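# Free the trapped arm, then ease the window shut

## Task

An arm is pinned beneath a window that has fallen. Get it out and return the entire arm to its own side of the wall, leaving a clearance of at least a hand's width from the wall. After that, let the window down slowly until it sits fully on its sill. The task fails if the window ever strikes anything hard. A result that holds only because the robot is still supporting it does not count. A window sitting on its sill is fine even if a hand still touches it or lies beneath it.

## Robot and tools

Robot: two simulated arms, left_arm and right_arm, facing each other across a table. Each has a parallel gripper. The names are labels only; they do not tell you which side of a camera image an arm appears on. left_arm's base is on the +y side.

Scene frame (used in every result): origin at the table centre, table surface at z = +0.020 m, +z up. Results print each gripper's end_effector_position (m), end_effector_quat_wxyz, and linear (m/s) and angular (rad/s) velocities. That position is the point between the finger pads, about 3 to 4 cm short of the fingertips. Printed positions can be off, more so at long reach. Gripper axes: fingers point along its own +x and close along its own y.

Joint ranges (rad), base to hand: waist -3.054 to 3.054, shoulder 0.000 to 3.142, elbow 0.000 to 2.356, wrist pitch -1.571 to 1.571, wrist yaw -1.571 to 1.571, wrist roll -3.142 to 3.142. Load limits (N m): waist 16.8, shoulder 20.8, elbow 20.8, wrist pitch 5.49, wrist yaw 5.47, wrist roll 5.13; a carried object adds to them. Reaching a limit through contact causes a TORQUE FAULT: that arm freezes for 10 s and the rest of the call is dropped.

The 14-number row (used by execute_actions rows and by move target): seven values for left_arm then seven for right_arm, each in [-1, 1]: dx, dy, dz, rx, ry, rz, opening. Always send all 14, even if one arm is idle. dx..rz are an offset, not a pose: they are expressed in that gripper's own axes and measured from the gripper's pose in the most recent result that showed it (before any such result in the scene, or for later calls within one reply, from where the gripper is when the action begins). Scale: 1.0 = 0.6 m for translation and 180 degrees for rotation; rx, ry, rz form a single rotation vector. Opening is absolute: +1 fully open (0.088 m), empty fingers meet near -0.80, values below that close no further. Closing fully takes at least about 0.5 s. Zero offsets are not a pause; they pull the gripper back to the reference pose. To keep an arm still, send its offset back to the wanted pose in the first call of a reply and zeros afterwards, with the desired opening.

Tools:
- execute_actions {actions, pictures}. actions is a list of at most one item. Empty list: just report state. {rows, steps}: up to 15 rows, up to 15 steps of 1/30 s (default 15); each row is one step, every row is offset from the same reference pose (not from the previous row), and the last row repeats if rows run short. {steps} alone (up to 300): wait, counted from the previous result and including your reply time. pictures toggles camera images. A refused call sends nothing.
- move {target, speed}: target is one 14-number row as above; each gripper travels in a straight line toward its target, both finishing together, taking 0.5 to 10 s (cut off at 10 s). speed is path top speed in m/s, 0.002 to 0.5, default 0.25; rotation up to twice that in rad/s. Opening is applied at the start. Paths ignore obstacles and the other arm; grippers lag, drift and may overshoot speed, especially near full extension. Faster moves and targets set deeper past a contact hit and press harder. The result adds a move: line with the ending (done, off_target, moving, held, fault), the limits that acted (paced = pose clipped; held = some steps blocked, after which the arm may surge), and each gripper's distance from its target.
- wait {seconds}: 0 to 10 s of letting the scene run with no new command.
- zoom_image {camera, region}: magnify part of the latest full image; camera is cam_head_left, cam_head_right, cam_left_wrist or cam_right_wrist (all 504x504); region [x0, y0, x1, y1] in pixels from the top-left, at most 504 by 504.
- finished_scene {scene}: ends and grades the current scene; irreversible.

Controller behaviour: each step, the commanded pose is limited to 70 mm and 16 degrees from the measured pose, then solved by damped inverse kinematics, position taking priority over orientation. After an action the arm only continues to its last clipped pose, so long moves need follow-up commands; read the resulting pose. Joint friction may leave the gripper short or slightly tilted, and tiny moves may do nothing, so check and correct orientation. A pose unreachable line names an arm whose command the clearance check altered; HELD flags the steps affected. Hand target (when shown) is where the controller is currently driving each gripper. The simulation keeps running while you think; write briefly.

Gripping: grip_measured is the finger opening on the command scale (last Joint positions entry is metres); it may be off by about 1 mm and reads narrower when squeezing, by up to 0.061. To hold something, command about 0.07 below grip_measured. Pad force limit roughly 34 to 49 N. grip_effort_n is the motor effort (negative closes), capped near 83 N, not a pad force. Torque and external-torque readings are noisy estimates. MOTOR HOT warns from 50 °C; at 95 °C an OVER-TEMPERATURE FAULT holds the arm and may cut its power, so avoid long static loads.

Avoid: slamming or dropping the window, hard pushes, arms colliding with each other, and anything leaving the table. A loose object may occasionally get nudged. Order: free the pinned arm and withdraw it clear of the wall, then lower the window slowly onto its sill and confirm it rests there unsupported before finishing.

Each tool is called after "Call:" as name([rows], argument=value, ...), one row to a line, values as JSON.

## Session

Call:
execute_actions(actions=[])

Scene clock: 0.00 s of 4375.00 s.
left_arm: end_effector_position=(+0.1123, +0.1866, +0.4699) grip_measured=+0.857 grip_effort_n=n/a end_effector_quat_wxyz=(+0.801, -0.019, -0.021, -0.598) end_effector_velocity=(+0.004, +0.002, +0.001) end_effector_angular_velocity=(-0.005, -0.008, +0.025) | right_arm: end_effector_position=(+0.0277, +0.1205, +0.1797) grip_measured=+0.829 grip_effort_n=n/a end_effector_quat_wxyz=(+0.755, +0.022, +0.008, +0.656) end_effector_velocity=(+0.003, -0.001, -0.004) end_effector_angular_velocity=(-0.025, -0.022, -0.010)
Joint positions: left_arm=[ 0.007  0.849  0.655  0.25   0.001 -0.006  0.081] | right_arm=[-0.021  2.353  1.297  1.072  0.176  0.041  0.08 ]
Joint velocities: left_arm=[ 0.002 -0.002 -0.002  0.007 -0.022  0.007 -0.   ] | right_arm=[-0.002 -0.002 -0.002 -0.022  0.007 -0.022  0.   ]
Joint torques (N m, as the arm reports them, + toward a larger angle): no reading
External joint torques (N m, as the arm's controller estimates them; a push from outside toward a larger angle lowers the number): no reading
Heat: left arm: hottest elbow 24 °C (+0.0 °C/min); right arm: hottest wrist roll 26 °C (+0.0 °C/min).
Hand target (left_arm): +0.112, +0.187, +0.470; +0.801, -0.019, -0.021, -0.598
Hand target (right_arm): +0.027, +0.122, +0.195; +0.754, +0.036, -0.003, +0.656

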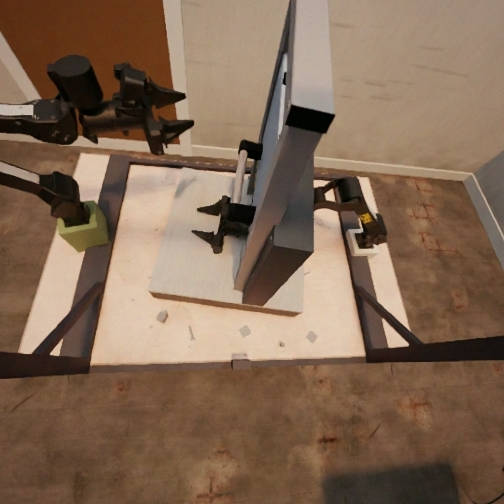

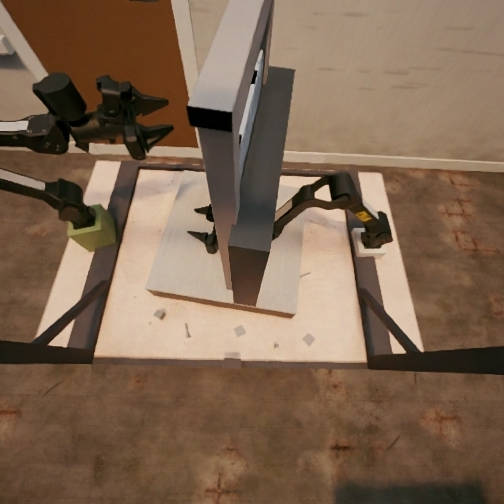

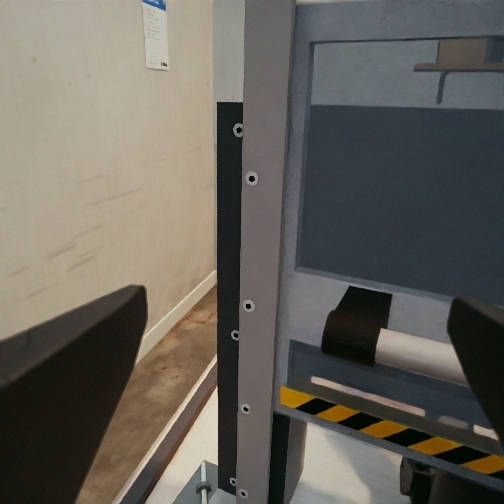

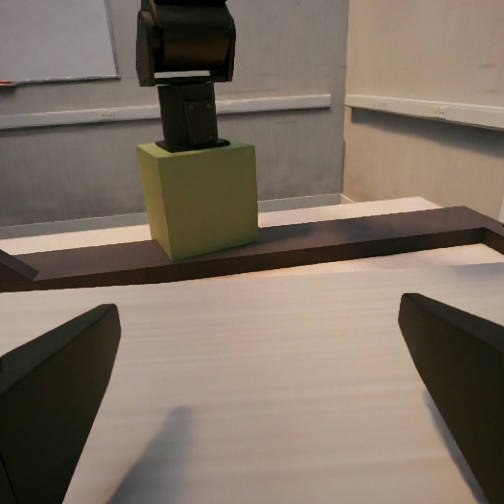

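Call:
move(target=[-0.12,-0.03,-0.22,0,0,-0.14,1,0,0,0,0,0,0,0.83])

Call:
zoom_image(camera="cam_head_left", region=[120,60,340,280])

Scene clock: 4.17 s of 4375.00 s.
left_arm: end_effector_position=(+0.0770, +0.2427, +0.3380) grip_measured=+1.000 grip_effort_n=16.0 end_effector_quat_wxyz=(+0.653, -0.011, -0.029, -0.757) end_effector_velocity=(-0.000, +0.001, -0.003) end_effector_angular_velocity=(-0.005, +0.013, -0.011) | right_arm: end_effector_position=(+0.0277, +0.1203, +0.1769) grip_measured=+0.829 grip_effort_n=3.5 end_effector_quat_wxyz=(+0.755, +0.020, +0.010, +0.656) end_effector_velocity=(+0.003, -0.001, -0.006) end_effector_angular_velocity=(-0.028, -0.008, -0.010)
Joint positions: left_arm=[ 0.384  0.748  0.087  0.74   0.813 -0.027  0.088] | right_arm=[-0.021  2.357  1.296  1.072  0.176  0.041  0.08 ]
Joint velocities: left_arm=[ 0.012  0.022 -0.017  0.051  0.022 -0.022  0.   ] | right_arm=[-0.002 -0.002 -0.007 -0.022  0.007 -0.007 -0.   ]
Joint torques (N m, as the arm reports them, + toward a larger angle): left_arm=[ 0.39 -0.07  5.68  2.13  0.09 -0.15] | right_arm=[ -0.01 -12.     5.41   1.96   0.01  -0.03]
External joint torques (N m, as the arm's controller estimates them; a push from outside toward a larger angle lowers the number): left_arm=[ 0.39  0.79 -0.53  0.67  0.13 -0.16] | right_arm=[ 0.01 -1.58  0.14  0.26  0.01 -0.03]
Heat: left arm: hottest elbow 24 °C (+0.0 °C/min); right arm: hottest shoulder 28 °C (+0.0 °C/min).
Hand target (left_arm): +0.077, +0.244, +0.334; +0.651, -0.012, -0.023, -0.758
Hand target (right_arm): +0.028, +0.121, +0.180; +0.755, +0.022, +0.008, +0.656
Off the commanded pose (left_arm): 0.004 m, 1 deg.
Off the commanded pose (right_arm): 0.003 m, 0 deg.
move: done

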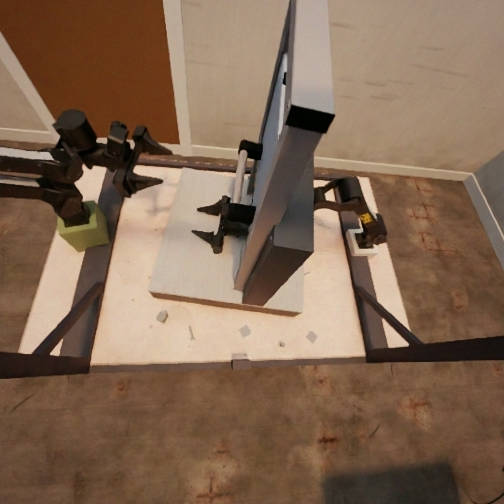

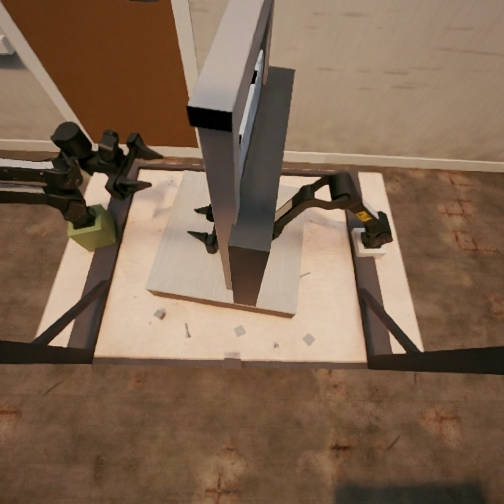

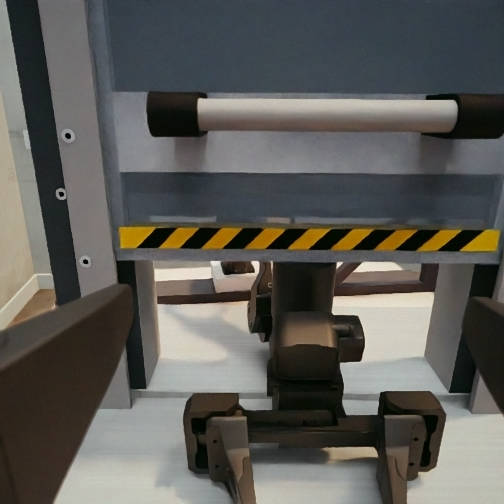

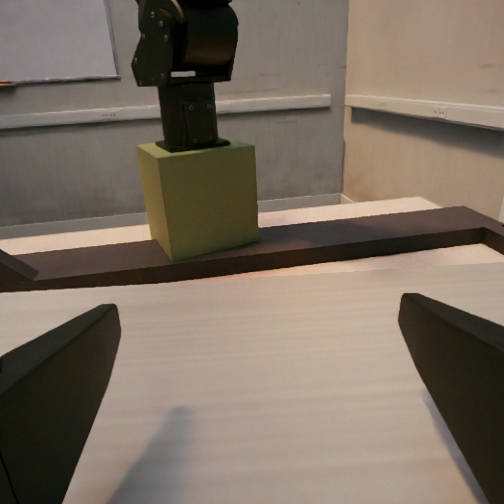

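Region (120, 60, 340, 280) of cam_head_left's 504x504 image, scaled by 2.291, with more detail than that image has.

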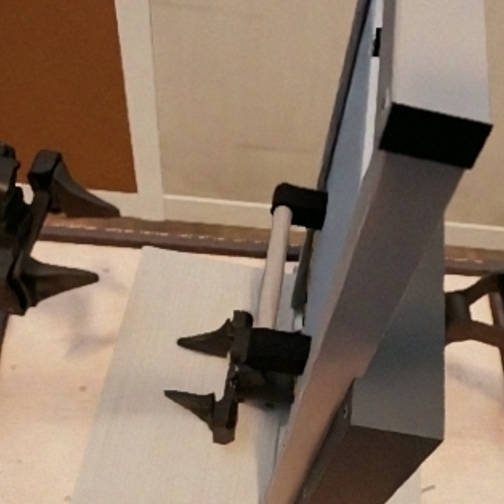

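Call:
move(target=[0.13,-0.03,0.04,0.5,0,0,1,0,0,0.005,0,0,0,0.83])

Scene clock: 8.97 s of 4375.00 s.
left_arm: end_effector_position=(+0.0467, +0.1719, +0.3614) grip_measured=+1.000 grip_effort_n=15.6 end_effector_quat_wxyz=(+0.469, +0.453, -0.552, -0.520) end_effector_velocity=(+0.001, -0.000, -0.002) end_effector_angular_velocity=(+0.003, -0.019, +0.016) | right_arm: end_effector_position=(+0.0277, +0.1202, +0.1753) grip_measured=+0.829 grip_effort_n=3.0 end_effector_quat_wxyz=(+0.755, +0.018, +0.012, +0.655) end_effector_velocity=(+0.003, -0.001, -0.004) end_effector_angular_velocity=(-0.023, -0.008, -0.010)
Joint positions: left_arm=[-0.012  1.051  0.287  0.816  0.42   1.568  0.088] | right_arm=[-0.021  2.358  1.295  1.068  0.176  0.041  0.08 ]
Joint velocities: left_arm=[-0.007 -0.002 -0.002 -0.007 -0.022  0.022  0.   ] | right_arm=[-0.002 -0.002 -0.002 -0.022  0.007 -0.007 -0.   ]
Joint torques (N m, as the arm reports them, + toward a larger angle): left_arm=[-0.34 -1.44  8.25  2.23 -0.11  0.06] | right_arm=[ -0.02 -12.73   5.39   1.51  -0.01  -0.03]
External joint torques (N m, as the arm's controller estimates them; a push from outside toward a larger angle lowers the number): left_arm=[-0.33  1.01  2.2   0.66 -0.1   0.11] | right_arm=[ 0.01 -2.28  0.1  -0.19 -0.02 -0.03]
Heat: left arm: hottest elbow 25 °C (+6.7 °C/min); right arm: hottest shoulder 31 °C (+33.5 °C/min).
Hand target (left_arm): +0.047, +0.170, +0.365; +0.470, +0.453, -0.556, -0.515
Hand target (right_arm): +0.028, +0.120, +0.180; +0.755, +0.020, +0.010, +0.656
Off the commanded pose (left_arm): 0.005 m, 1 deg.
Off the commanded pose (right_arm): 0.005 m, 0 deg.
move: done

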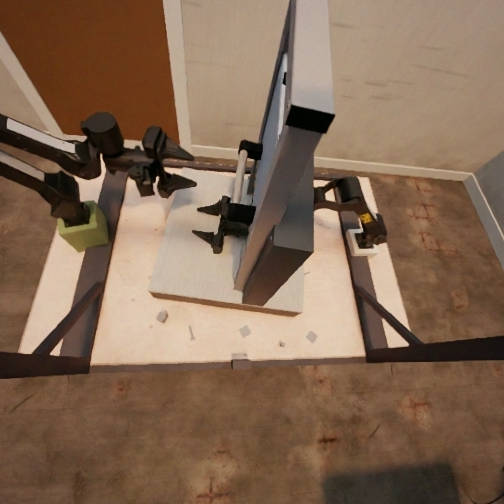

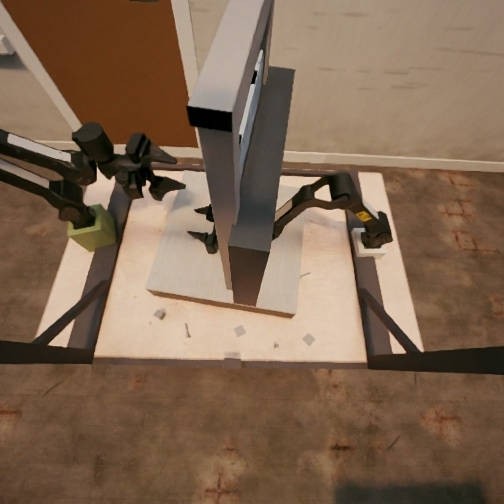

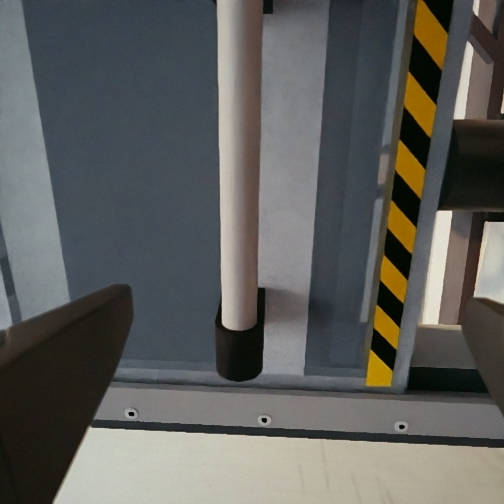

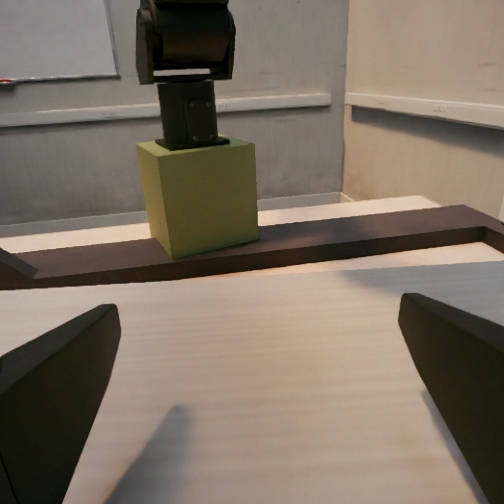

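Call:
move(target=[0.14,0.02,0,0,0,0,1,0,0,0.005,0,0,0,0.83])

Scene clock: 11.57 s of 4375.00 s.
left_arm: end_effector_position=(+0.0343, +0.0926, +0.3745) grip_measured=+1.000 grip_effort_n=15.6 end_effector_quat_wxyz=(+0.469, +0.453, -0.549, -0.523) end_effector_velocity=(+0.000, -0.002, -0.001) end_effector_angular_velocity=(+0.011, +0.023, +0.004) | right_arm: end_effector_position=(+0.0277, +0.1202, +0.1744) grip_measured=+0.829 grip_effort_n=3.5 end_effector_quat_wxyz=(+0.755, +0.016, +0.013, +0.655) end_effector_velocity=(+0.003, -0.001, -0.001) end_effector_angular_velocity=(-0.006, +0.007, -0.010)
Joint positions: left_arm=[-0.144  1.397  0.556  0.884  0.289  1.571  0.088] | right_arm=[-0.021  2.358  1.295  1.064  0.176  0.041  0.08 ]
Joint velocities: left_arm=[-0.002  0.007  0.007 -0.007 -0.007 -0.022  0.   ] | right_arm=[-0.002 -0.002 -0.002 -0.007  0.007  0.007 -0.   ]
Joint torques (N m, as the arm reports them, + toward a larger angle): left_arm=[-0.14 -3.28  8.09  2.29 -0.11  0.06] | right_arm=[  0.07 -12.59   5.34   1.65   0.    -0.03]
External joint torques (N m, as the arm's controller estimates them; a push from outside toward a larger angle lowers the number): left_arm=[-0.15  1.44  2.14  0.65 -0.1   0.12] | right_arm=[ 0.09 -2.1   0.02 -0.07  0.   -0.03]
Heat: left arm: hottest elbow 26 °C (+10.4 °C/min); right arm: hottest shoulder 33 °C (+36.3 °C/min).
Hand target (left_arm): +0.034, +0.089, +0.377; +0.470, +0.453, -0.552, -0.520
Hand target (right_arm): +0.028, +0.120, +0.178; +0.755, +0.018, +0.012, +0.655
Off the commanded pose (left_arm): 0.004 m, 1 deg.
Off the commanded pose (right_arm): 0.004 m, 0 deg.
move: done

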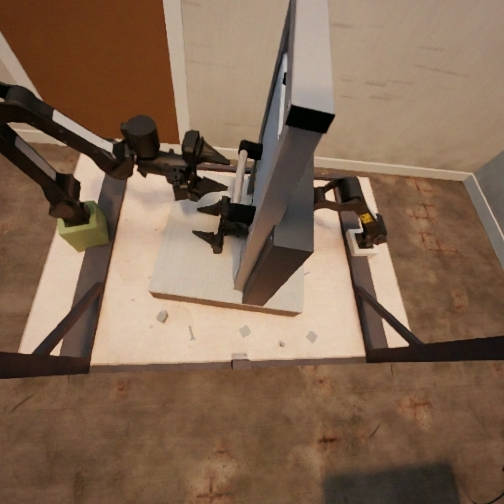

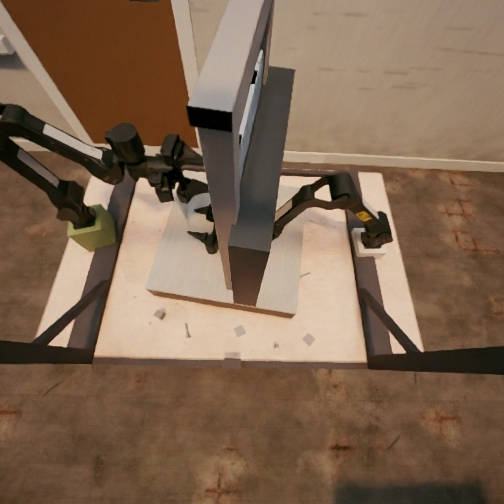

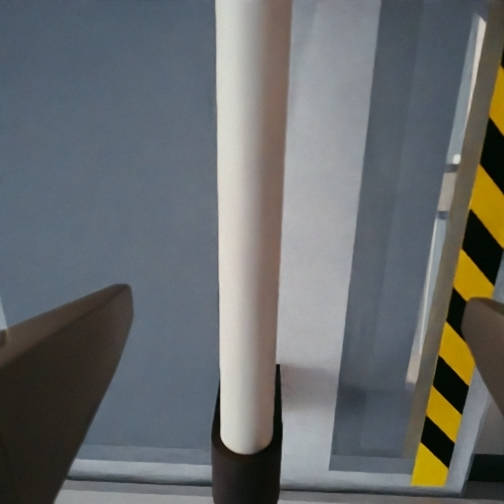

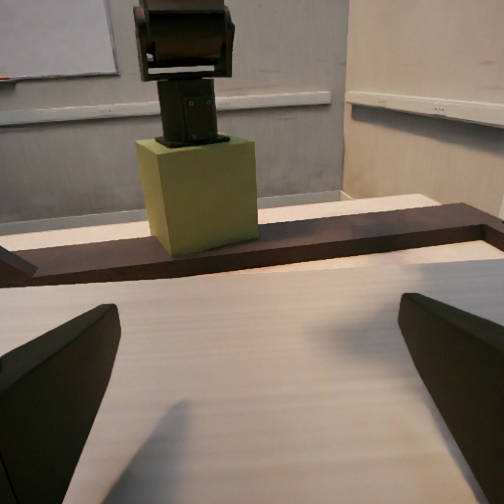

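Call:
move(target=[0.09,0.012,0,0,0,0,1,0,0,0.005,0,0,0,0.83], speed=0.08)

Call:
move(target=[0,0,0,0,0,0,-0.3,0,0,0.005,0,0,0,0.83])

Scene clock: 14.50 s of 4375.00 s.
left_arm: end_effector_position=(+0.0265, +0.0430, +0.3831) grip_measured=+1.000 grip_effort_n=15.6 end_effector_quat_wxyz=(+0.469, +0.452, -0.548, -0.525) end_effector_velocity=(+0.002, -0.002, -0.003) end_effector_angular_velocity=(+0.020, +0.024, +0.019) | right_arm: end_effector_position=(+0.0277, +0.1202, +0.1737) grip_measured=+0.829 grip_effort_n=3.0 end_effector_quat_wxyz=(+0.755, +0.015, +0.014, +0.655) end_effector_velocity=(+0.000, -0.000, +0.002) end_effector_angular_velocity=(-0.003, -0.007, +0.005)
Joint positions: left_arm=[-0.192  1.569  0.751  0.86   0.242  1.571  0.088] | right_arm=[-0.021  2.358  1.295  1.061  0.176  0.041  0.08 ]
Joint velocities: left_arm=[-0.002  0.002  0.007 -0.022 -0.022 -0.022  0.   ] | right_arm=[-0.002 -0.007 -0.002 -0.007 -0.007 -0.007  0.   ]
Joint torques (N m, as the arm reports them, + toward a larger angle): left_arm=[-0.19 -4.61  8.21  1.96 -0.08 -0.01] | right_arm=[  0.06 -12.6    5.29   1.48   0.    -0.01]
External joint torques (N m, as the arm's controller estimates them; a push from outside toward a larger angle lowers the number): left_arm=[-0.2   1.47  2.14  0.3  -0.06  0.05] | right_arm=[ 0.06 -2.03 -0.06 -0.25  0.   -0.02]
Heat: left arm: hottest elbow 26 °C (+8.3 °C/min); right arm: hottest shoulder 34 °C (+33.1 °C/min).
Hand target (left_arm): +0.026, +0.040, +0.384; +0.469, +0.452, -0.549, -0.524
Hand target (right_arm): +0.028, +0.120, +0.177; +0.755, +0.016, +0.013, +0.655
Off the commanded pose (left_arm): 0.004 m, 0 deg.
Off the commanded pose (right_arm): 0.004 m, 0 deg.
move: done

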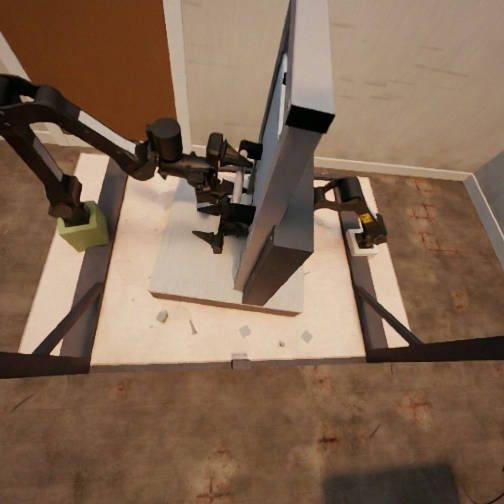

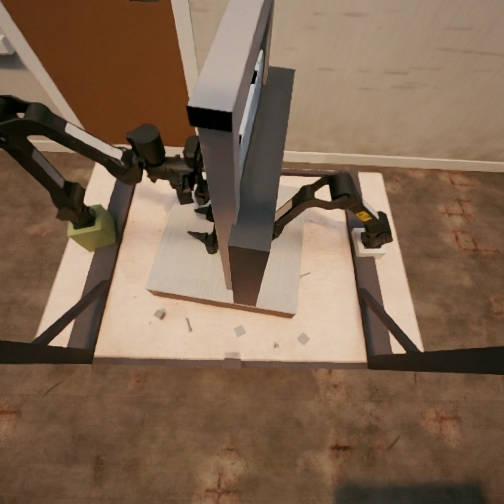

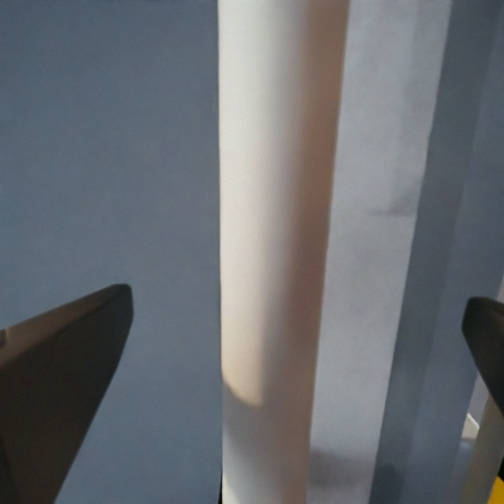

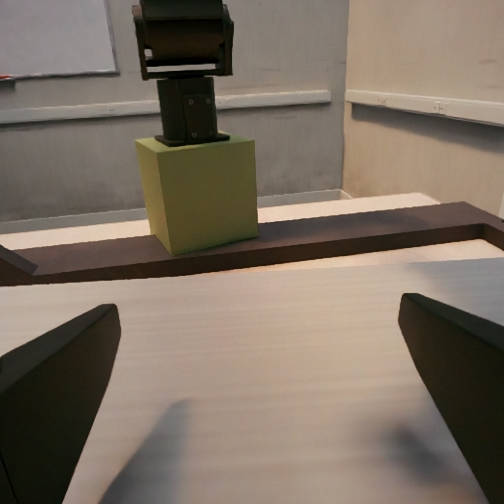

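Scene clock: 15.33 s of 4375.00 s.
left_arm: end_effector_position=(+0.0265, +0.0430, +0.3850) grip_measured=-0.295 grip_effort_n=-20.2 end_effector_quat_wxyz=(+0.471, +0.450, -0.551, -0.522) end_effector_velocity=(-0.000, +0.001, +0.001) end_effector_angular_velocity=(+0.006, +0.022, +0.004) | right_arm: end_effector_position=(+0.0277, +0.1202, +0.1733) grip_measured=+0.829 grip_effort_n=3.5 end_effector_quat_wxyz=(+0.755, +0.014, +0.015, +0.655) end_effector_velocity=(+0.003, -0.001, -0.001) end_effector_angular_velocity=(+0.001, -0.007, -0.010)
Joint positions: left_arm=[-0.192  1.569  0.752  0.867  0.242  1.571  0.025] | right_arm=[-0.021  2.358  1.295  1.059  0.176  0.041  0.08 ]
Joint velocities: left_arm=[-0.002 -0.007 -0.002 -0.007 -0.007 -0.022 -0.001] | right_arm=[-0.002  0.002 -0.002  0.007  0.007 -0.007  0.   ]
Joint torques (N m, as the arm reports them, + toward a larger angle): left_arm=[ 0.1  -5.24  6.47  1.55  0.01 -0.07] | right_arm=[  0.03 -12.6    5.36   1.39   0.    -0.03]
External joint torques (N m, as the arm's controller estimates them; a push from outside toward a larger angle lowers the number): left_arm=[ 0.09  0.84  0.41 -0.1   0.02 -0.02] | right_arm=[ 0.05 -2.17  0.08 -0.32  0.   -0.03]
Heat: left arm: hottest elbow 26 °C (+7.8 °C/min); right arm: hottest shoulder 35 °C (+35.2 °C/min).
Hand target (left_arm): +0.026, +0.043, +0.383; +0.469, +0.452, -0.549, -0.524
Hand target (right_arm): +0.028, +0.120, +0.177; +0.755, +0.014, +0.014, +0.655
Off the commanded pose (left_arm): 0.002 m, 0 deg.
Off the commanded pose (right_arm): 0.003 m, 0 deg.
move: done

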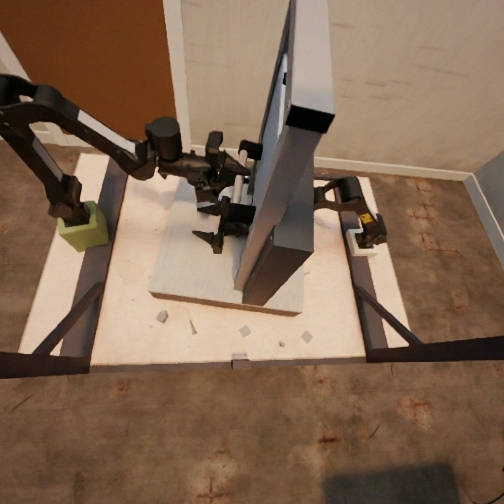

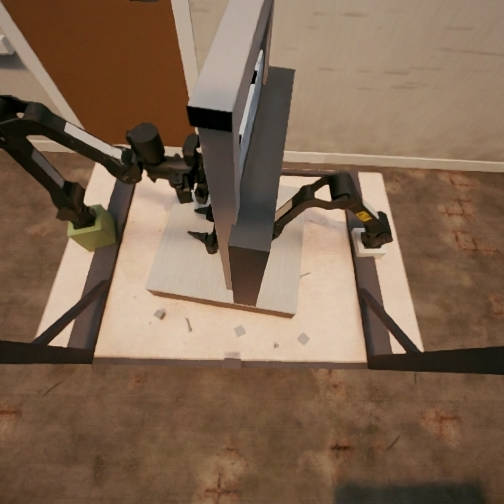

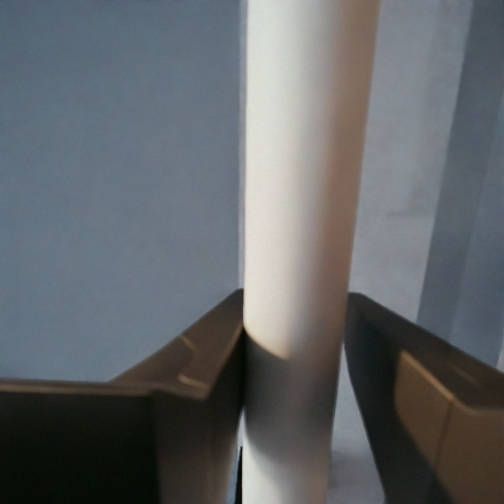

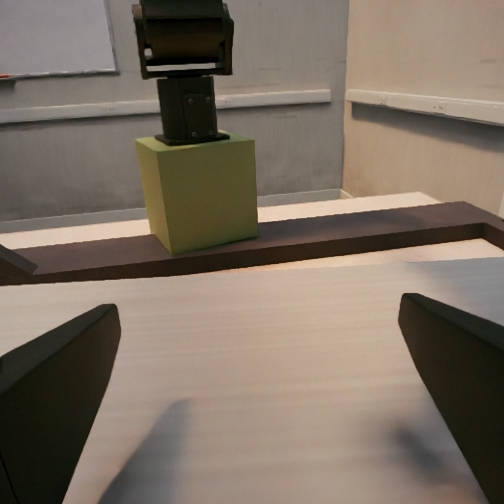

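Near the tips; go a bit deeper.

Call:
move(target=[0.028,0.004,0,0,0,0,-0.15,0,0,0.005,0,0,0,0.83], speed=0.03)

Call:
move(target=[0,0,0,0,0,0,-0.45,0,0,0.005,0,0,0,0.83])

Call:
move(target=[0.004,0.09,0,0,0,0,-0.45,0,0,0.008,0,0,0,0.83], speed=0.05)

Scene clock: 17.97 s of 4375.00 s.
left_arm: end_effector_position=(+0.0245, +0.0301, +0.3878) grip_measured=-0.153 grip_effort_n=16.0 end_effector_quat_wxyz=(+0.470, +0.450, -0.551, -0.523) end_effector_velocity=(-0.004, -0.002, -0.005) end_effector_angular_velocity=(+0.023, +0.009, -0.015) | right_arm: end_effector_position=(+0.0277, +0.1202, +0.1726) grip_measured=+0.829 grip_effort_n=3.5 end_effector_quat_wxyz=(+0.755, +0.013, +0.016, +0.655) end_effector_velocity=(+0.000, -0.000, -0.001) end_effector_angular_velocity=(-0.016, +0.007, +0.005)
Joint positions: left_arm=[-0.202  1.61   0.807  0.852  0.234  1.571  0.032] | right_arm=[-0.021  2.358  1.295  1.056  0.176  0.041  0.08 ]
Joint velocities: left_arm=[-0.007  0.007  0.007 -0.022  0.007 -0.007 -0.   ] | right_arm=[-0.002 -0.007 -0.002 -0.022 -0.007  0.007 -0.   ]
Joint torques (N m, as the arm reports them, + toward a larger angle): left_arm=[-0.21 -4.5   8.41  1.96 -0.11 -0.06] | right_arm=[  0.01 -12.53   5.38   1.53   0.    -0.01]
External joint torques (N m, as the arm's controller estimates them; a push from outside toward a larger angle lowers the number): left_arm=[-0.15  1.75  2.45  0.36 -0.11  0.  ] | right_arm=[ 0.03 -1.85 -0.05 -0.22 -0.01 -0.01]
Heat: left arm: hottest elbow 27 °C (+10.0 °C/min); right arm: hottest shoulder 36 °C (+33.4 °C/min).
Hand target (left_arm): +0.024, +0.027, +0.388; +0.471, +0.450, -0.551, -0.522
Hand target (right_arm): +0.028, +0.120, +0.176; +0.755, +0.014, +0.015, +0.655
Off the commanded pose (left_arm): 0.004 m, 0 deg.
Off the commanded pose (right_arm): 0.004 m, 0 deg.
move: done

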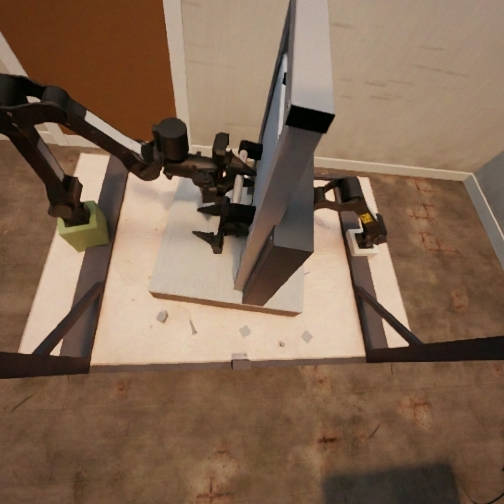

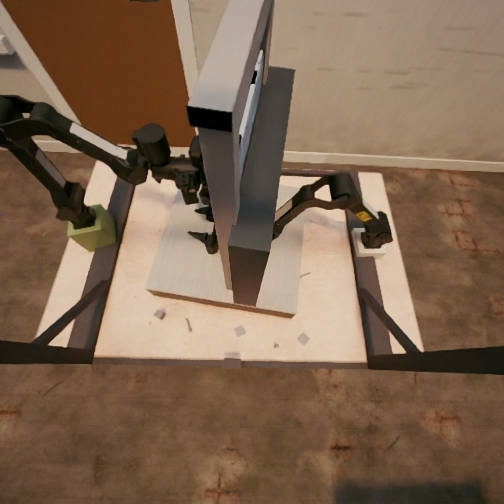

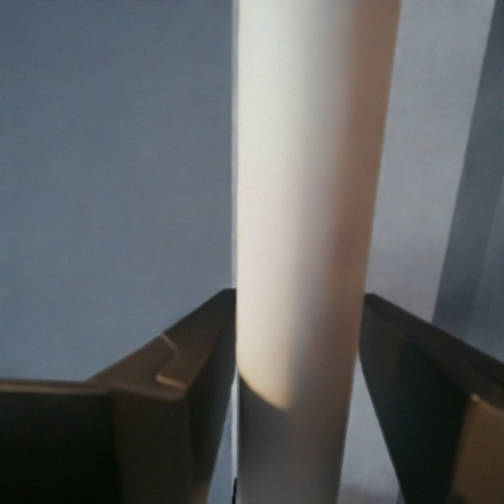

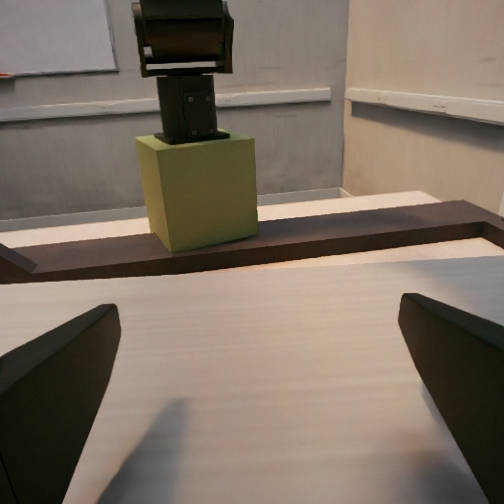

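Scene clock: 18.67 s of 4375.00 s.
left_arm: end_effector_position=(+0.0245, +0.0301, +0.3886) grip_measured=-0.446 grip_effort_n=-19.3 end_effector_quat_wxyz=(+0.471, +0.449, -0.552, -0.521) end_effector_velocity=(-0.000, -0.000, -0.004) end_effector_angular_velocity=(+0.013, +0.009, +0.004) | right_arm: end_effector_position=(+0.0277, +0.1202, +0.1720) grip_measured=+0.829 grip_effort_n=3.5 end_effector_quat_wxyz=(+0.755, +0.012, +0.016, +0.655) end_effector_velocity=(+0.000, -0.000, -0.008) end_effector_angular_velocity=(-0.047, -0.009, +0.005)
Joint positions: left_arm=[-0.202  1.61   0.807  0.856  0.234  1.571  0.017] | right_arm=[-0.021  2.358  1.295  1.053  0.176  0.041  0.08 ]
Joint velocities: left_arm=[-0.002  0.002 -0.002 -0.007 -0.007 -0.007 -0.   ] | right_arm=[-0.002 -0.007 -0.002 -0.051 -0.007 -0.007  0.   ]
Joint torques (N m, as the arm reports them, + toward a larger angle): left_arm=[ 0.1  -5.51  6.66  1.79  0.01 -0.08] | right_arm=[ -0.02 -12.59   5.21   1.55  -0.01  -0.03]
External joint torques (N m, as the arm's controller estimates them; a push from outside toward a larger angle lowers the number): left_arm=[ 0.1   0.78  0.64  0.17  0.02 -0.02] | right_arm=[ 0.   -2.03 -0.15 -0.23 -0.01 -0.04]
Heat: left arm: hottest elbow 27 °C (+9.6 °C/min); right arm: hottest shoulder 37 °C (+35.4 °C/min).
Hand target (left_arm): +0.024, +0.030, +0.388; +0.470, +0.450, -0.551, -0.522
Hand target (right_arm): +0.028, +0.120, +0.176; +0.755, +0.013, +0.016, +0.655
Off the commanded pose (left_arm): 0.001 m, 0 deg.
Off the commanded pose (right_arm): 0.004 m, 0 deg.
move: done

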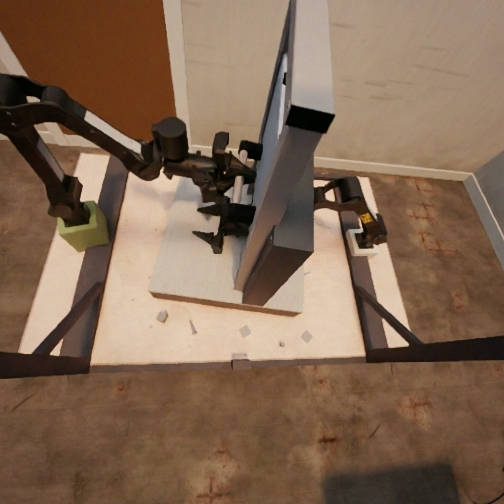

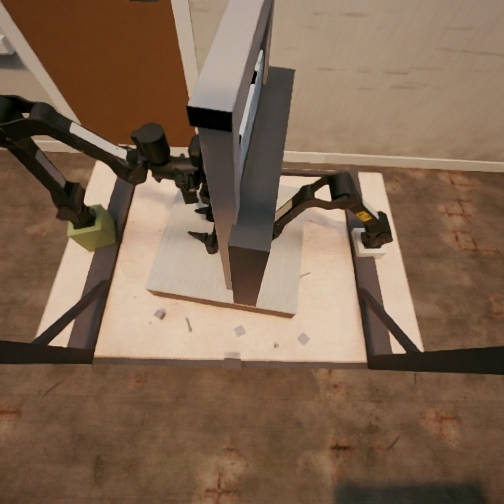

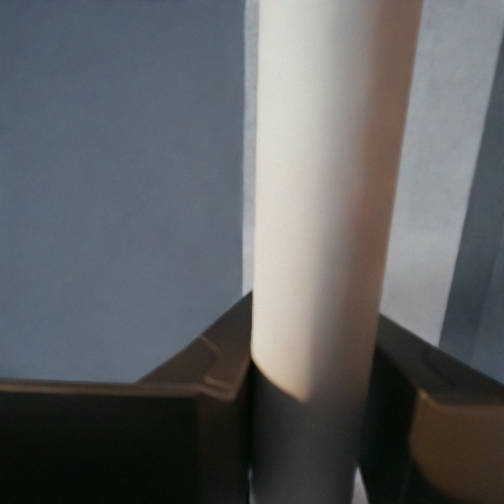

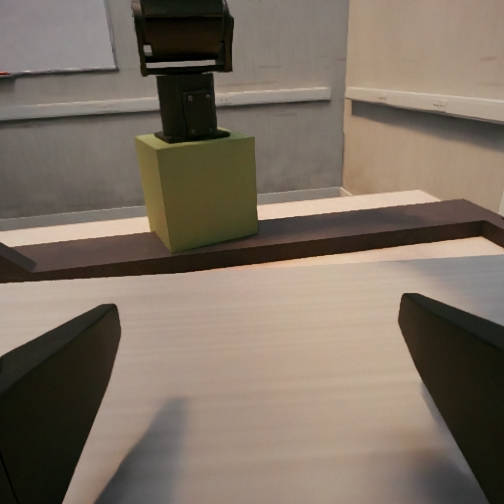

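Scene clock: 20.03 s of 4375.00 s.
left_arm: end_effector_position=(+0.0246, +0.0287, +0.3988) grip_measured=-0.447 grip_effort_n=-17.4 end_effector_quat_wxyz=(+0.449, +0.471, -0.522, -0.552) end_effector_velocity=(-0.000, -0.000, +0.001) end_effector_angular_velocity=(+0.016, -0.006, +0.005) | right_arm: end_effector_position=(+0.0277, +0.1201, +0.1700) grip_measured=+0.829 grip_effort_n=3.5 end_effector_quat_wxyz=(+0.755, +0.008, +0.019, +0.655) end_effector_velocity=(-0.005, +0.000, +0.002) end_effector_angular_velocity=(+0.004, -0.021, +0.025)
Joint positions: left_arm=[-0.202  1.549  0.894  0.603  0.234  1.571  0.017] | right_arm=[-0.021  2.358  1.295  1.043  0.176  0.041  0.08 ]
Joint velocities: left_arm=[-0.002 -0.007  0.012 -0.037 -0.007  0.007 -0.   ] | right_arm=[ 0.002 -0.002 -0.002  0.007 -0.022 -0.022 -0.   ]
Joint torques (N m, as the arm reports them, + toward a larger angle): left_arm=[-0.13 -9.77 12.5   3.48 -0.04 -0.09] | right_arm=[ -0.03 -13.2    5.4    1.62   0.    -0.02]
External joint torques (N m, as the arm's controller estimates them; a push from outside toward a larger angle lowers the number): left_arm=[-0.13 -3.5   6.06  1.81 -0.05 -0.03] | right_arm=[-0.21 -2.65  0.06 -0.11  0.02 -0.03]
Heat: left arm: hottest elbow 27 °C (+9.0 °C/min); right arm: hottest shoulder 37 °C (+32.9 °C/min).
Hand target (left_arm): +0.023, +0.033, +0.442; +0.471, +0.449, -0.552, -0.521
Hand target (right_arm): +0.028, +0.120, +0.177; +0.755, +0.012, +0.016, +0.655
Off the commanded pose (left_arm): 0.044 m, 6 deg.
Off the commanded pose (right_arm): 0.007 m, 1 deg.
move: off_target (left_arm)

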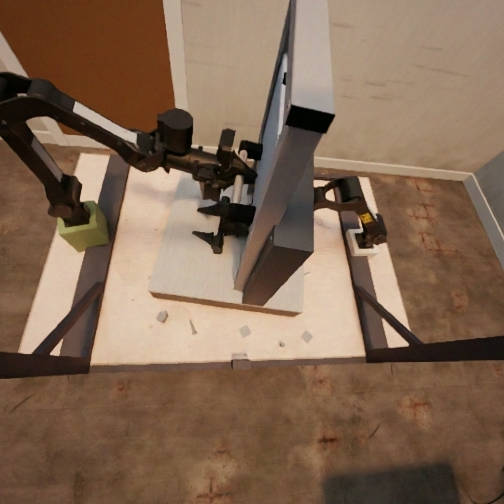

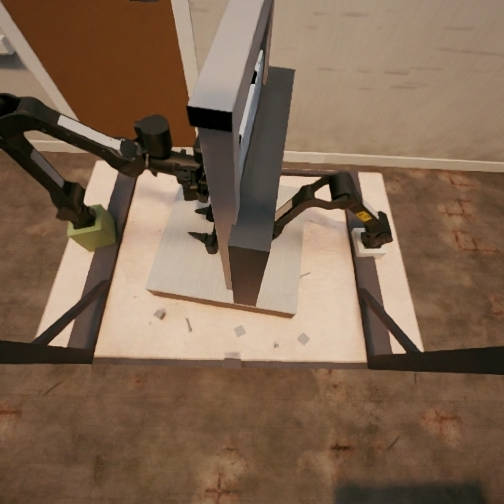

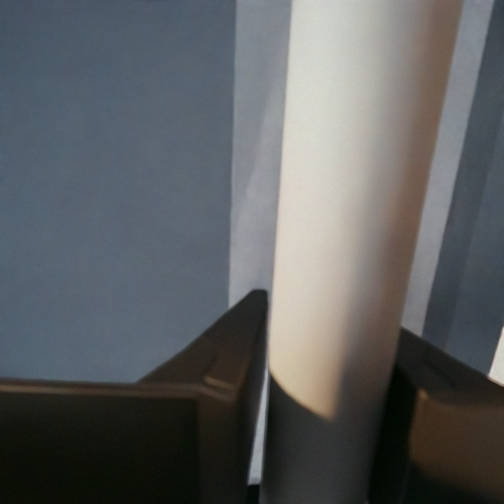

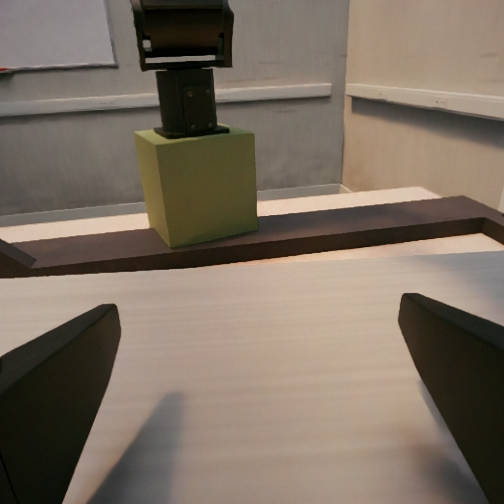

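Call:
execute_actions([
  {"rows":[[0,0.08,0,0,0,0.04,-0.6,0,0,0.01,0,0,0,0.83],[0,0.09,0,0,0,0.05,-0.6,0,0,0.01,0,0,0,0.83],[0,0.10,0,0,0,0.06,-0.6,0,0,0.01,0,0,0,0.83],[0,0.11,0,0,0,0.07,-0.6,0,0,0.01,0,0,0,0.83],[0,0.12,0,0,0,0.08,-0.6,0,0,0.01,0,0,0,0.83]]},
])

Scene clock: 22.23 s of 4375.00 s.
left_arm: end_effector_position=(+0.0245, +0.0285, +0.4217) grip_measured=-0.522 grip_effort_n=-83.5 end_effector_quat_wxyz=(+0.481, +0.438, -0.549, -0.525) end_effector_velocity=(+0.002, -0.002, +0.002) end_effector_angular_velocity=(-0.028, +0.021, +0.018) | right_arm: end_effector_position=(+0.0277, +0.1200, +0.1669) grip_measured=+0.829 grip_effort_n=3.5 end_effector_quat_wxyz=(+0.755, +0.002, +0.024, +0.655) end_effector_velocity=(-0.002, -0.000, -0.004) end_effector_angular_velocity=(-0.025, -0.022, +0.020)
Joint positions: left_arm=[-0.202  1.557  0.887  0.739  0.235  1.54   0.013] | right_arm=[-0.021  2.357  1.295  1.028  0.176  0.041  0.08 ]
Joint velocities: left_arm=[-0.002  0.017 -0.002  0.051 -0.022 -0.022 -0.   ] | right_arm=[-0.002 -0.002 -0.002 -0.022 -0.022 -0.022 -0.   ]
Joint torques (N m, as the arm reports them, + toward a larger angle): left_arm=[-0.12 -7.57 14.93  5.09 -0.18 -0.93] | right_arm=[ -0.02 -13.54   5.46   1.81  -0.01  -0.02]
External joint torques (N m, as the arm's controller estimates them; a push from outside toward a larger angle lowers the number): left_arm=[-0.13 -1.38  8.58  3.46 -0.16 -0.87] | right_arm=[-0.06 -3.07  0.15  0.1   0.   -0.03]
Heat: left arm: hottest elbow 28 °C (+10.8 °C/min); right arm: hottest shoulder 39 °C (+35.1 °C/min).
Hand target (left_arm): +0.024, +0.029, +0.469; +0.514, +0.401, -0.577, -0.492
Hand target (right_arm): +0.028, +0.120, +0.176; +0.755, +0.008, +0.019, +0.655
Off the commanded pose (left_arm): 0.049 m, 8 deg.
Off the commanded pose (right_arm): 0.009 m, 1 deg.
Steps of this call (steps 1 to 51: nothing new was sent; steps 52 to 66: all 15 steps of this action). Readings (end_effector_position):
52: left_arm (+0.0246, +0.0287, +0.3989) | right_arm (+0.0277, +0.1201, +0.1692)
53: left_arm (+0.0246, +0.0287, +0.3998) | right_arm (+0.0277, +0.1201, +0.1687)
55: left_arm (+0.0246, +0.0285, +0.4039) | right_arm (+0.0277, +0.1201, +0.1677)
59: left_arm (+0.0246, +0.0282, +0.4110) | right_arm (+0.0277, +0.1200, +0.1672)
66: the state above

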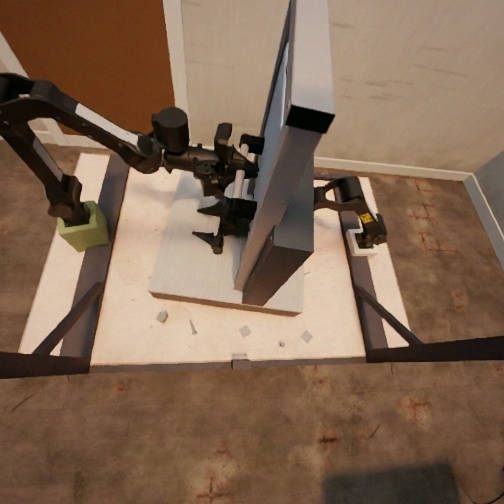

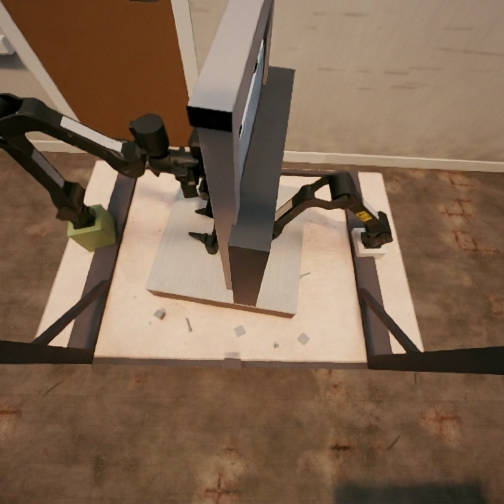

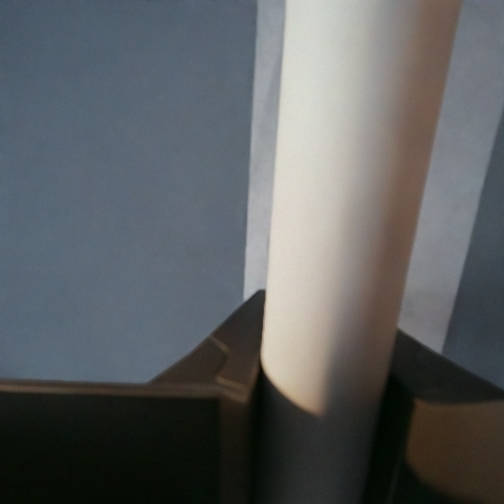

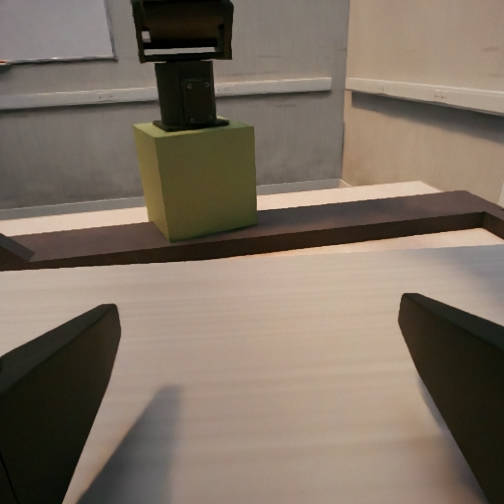

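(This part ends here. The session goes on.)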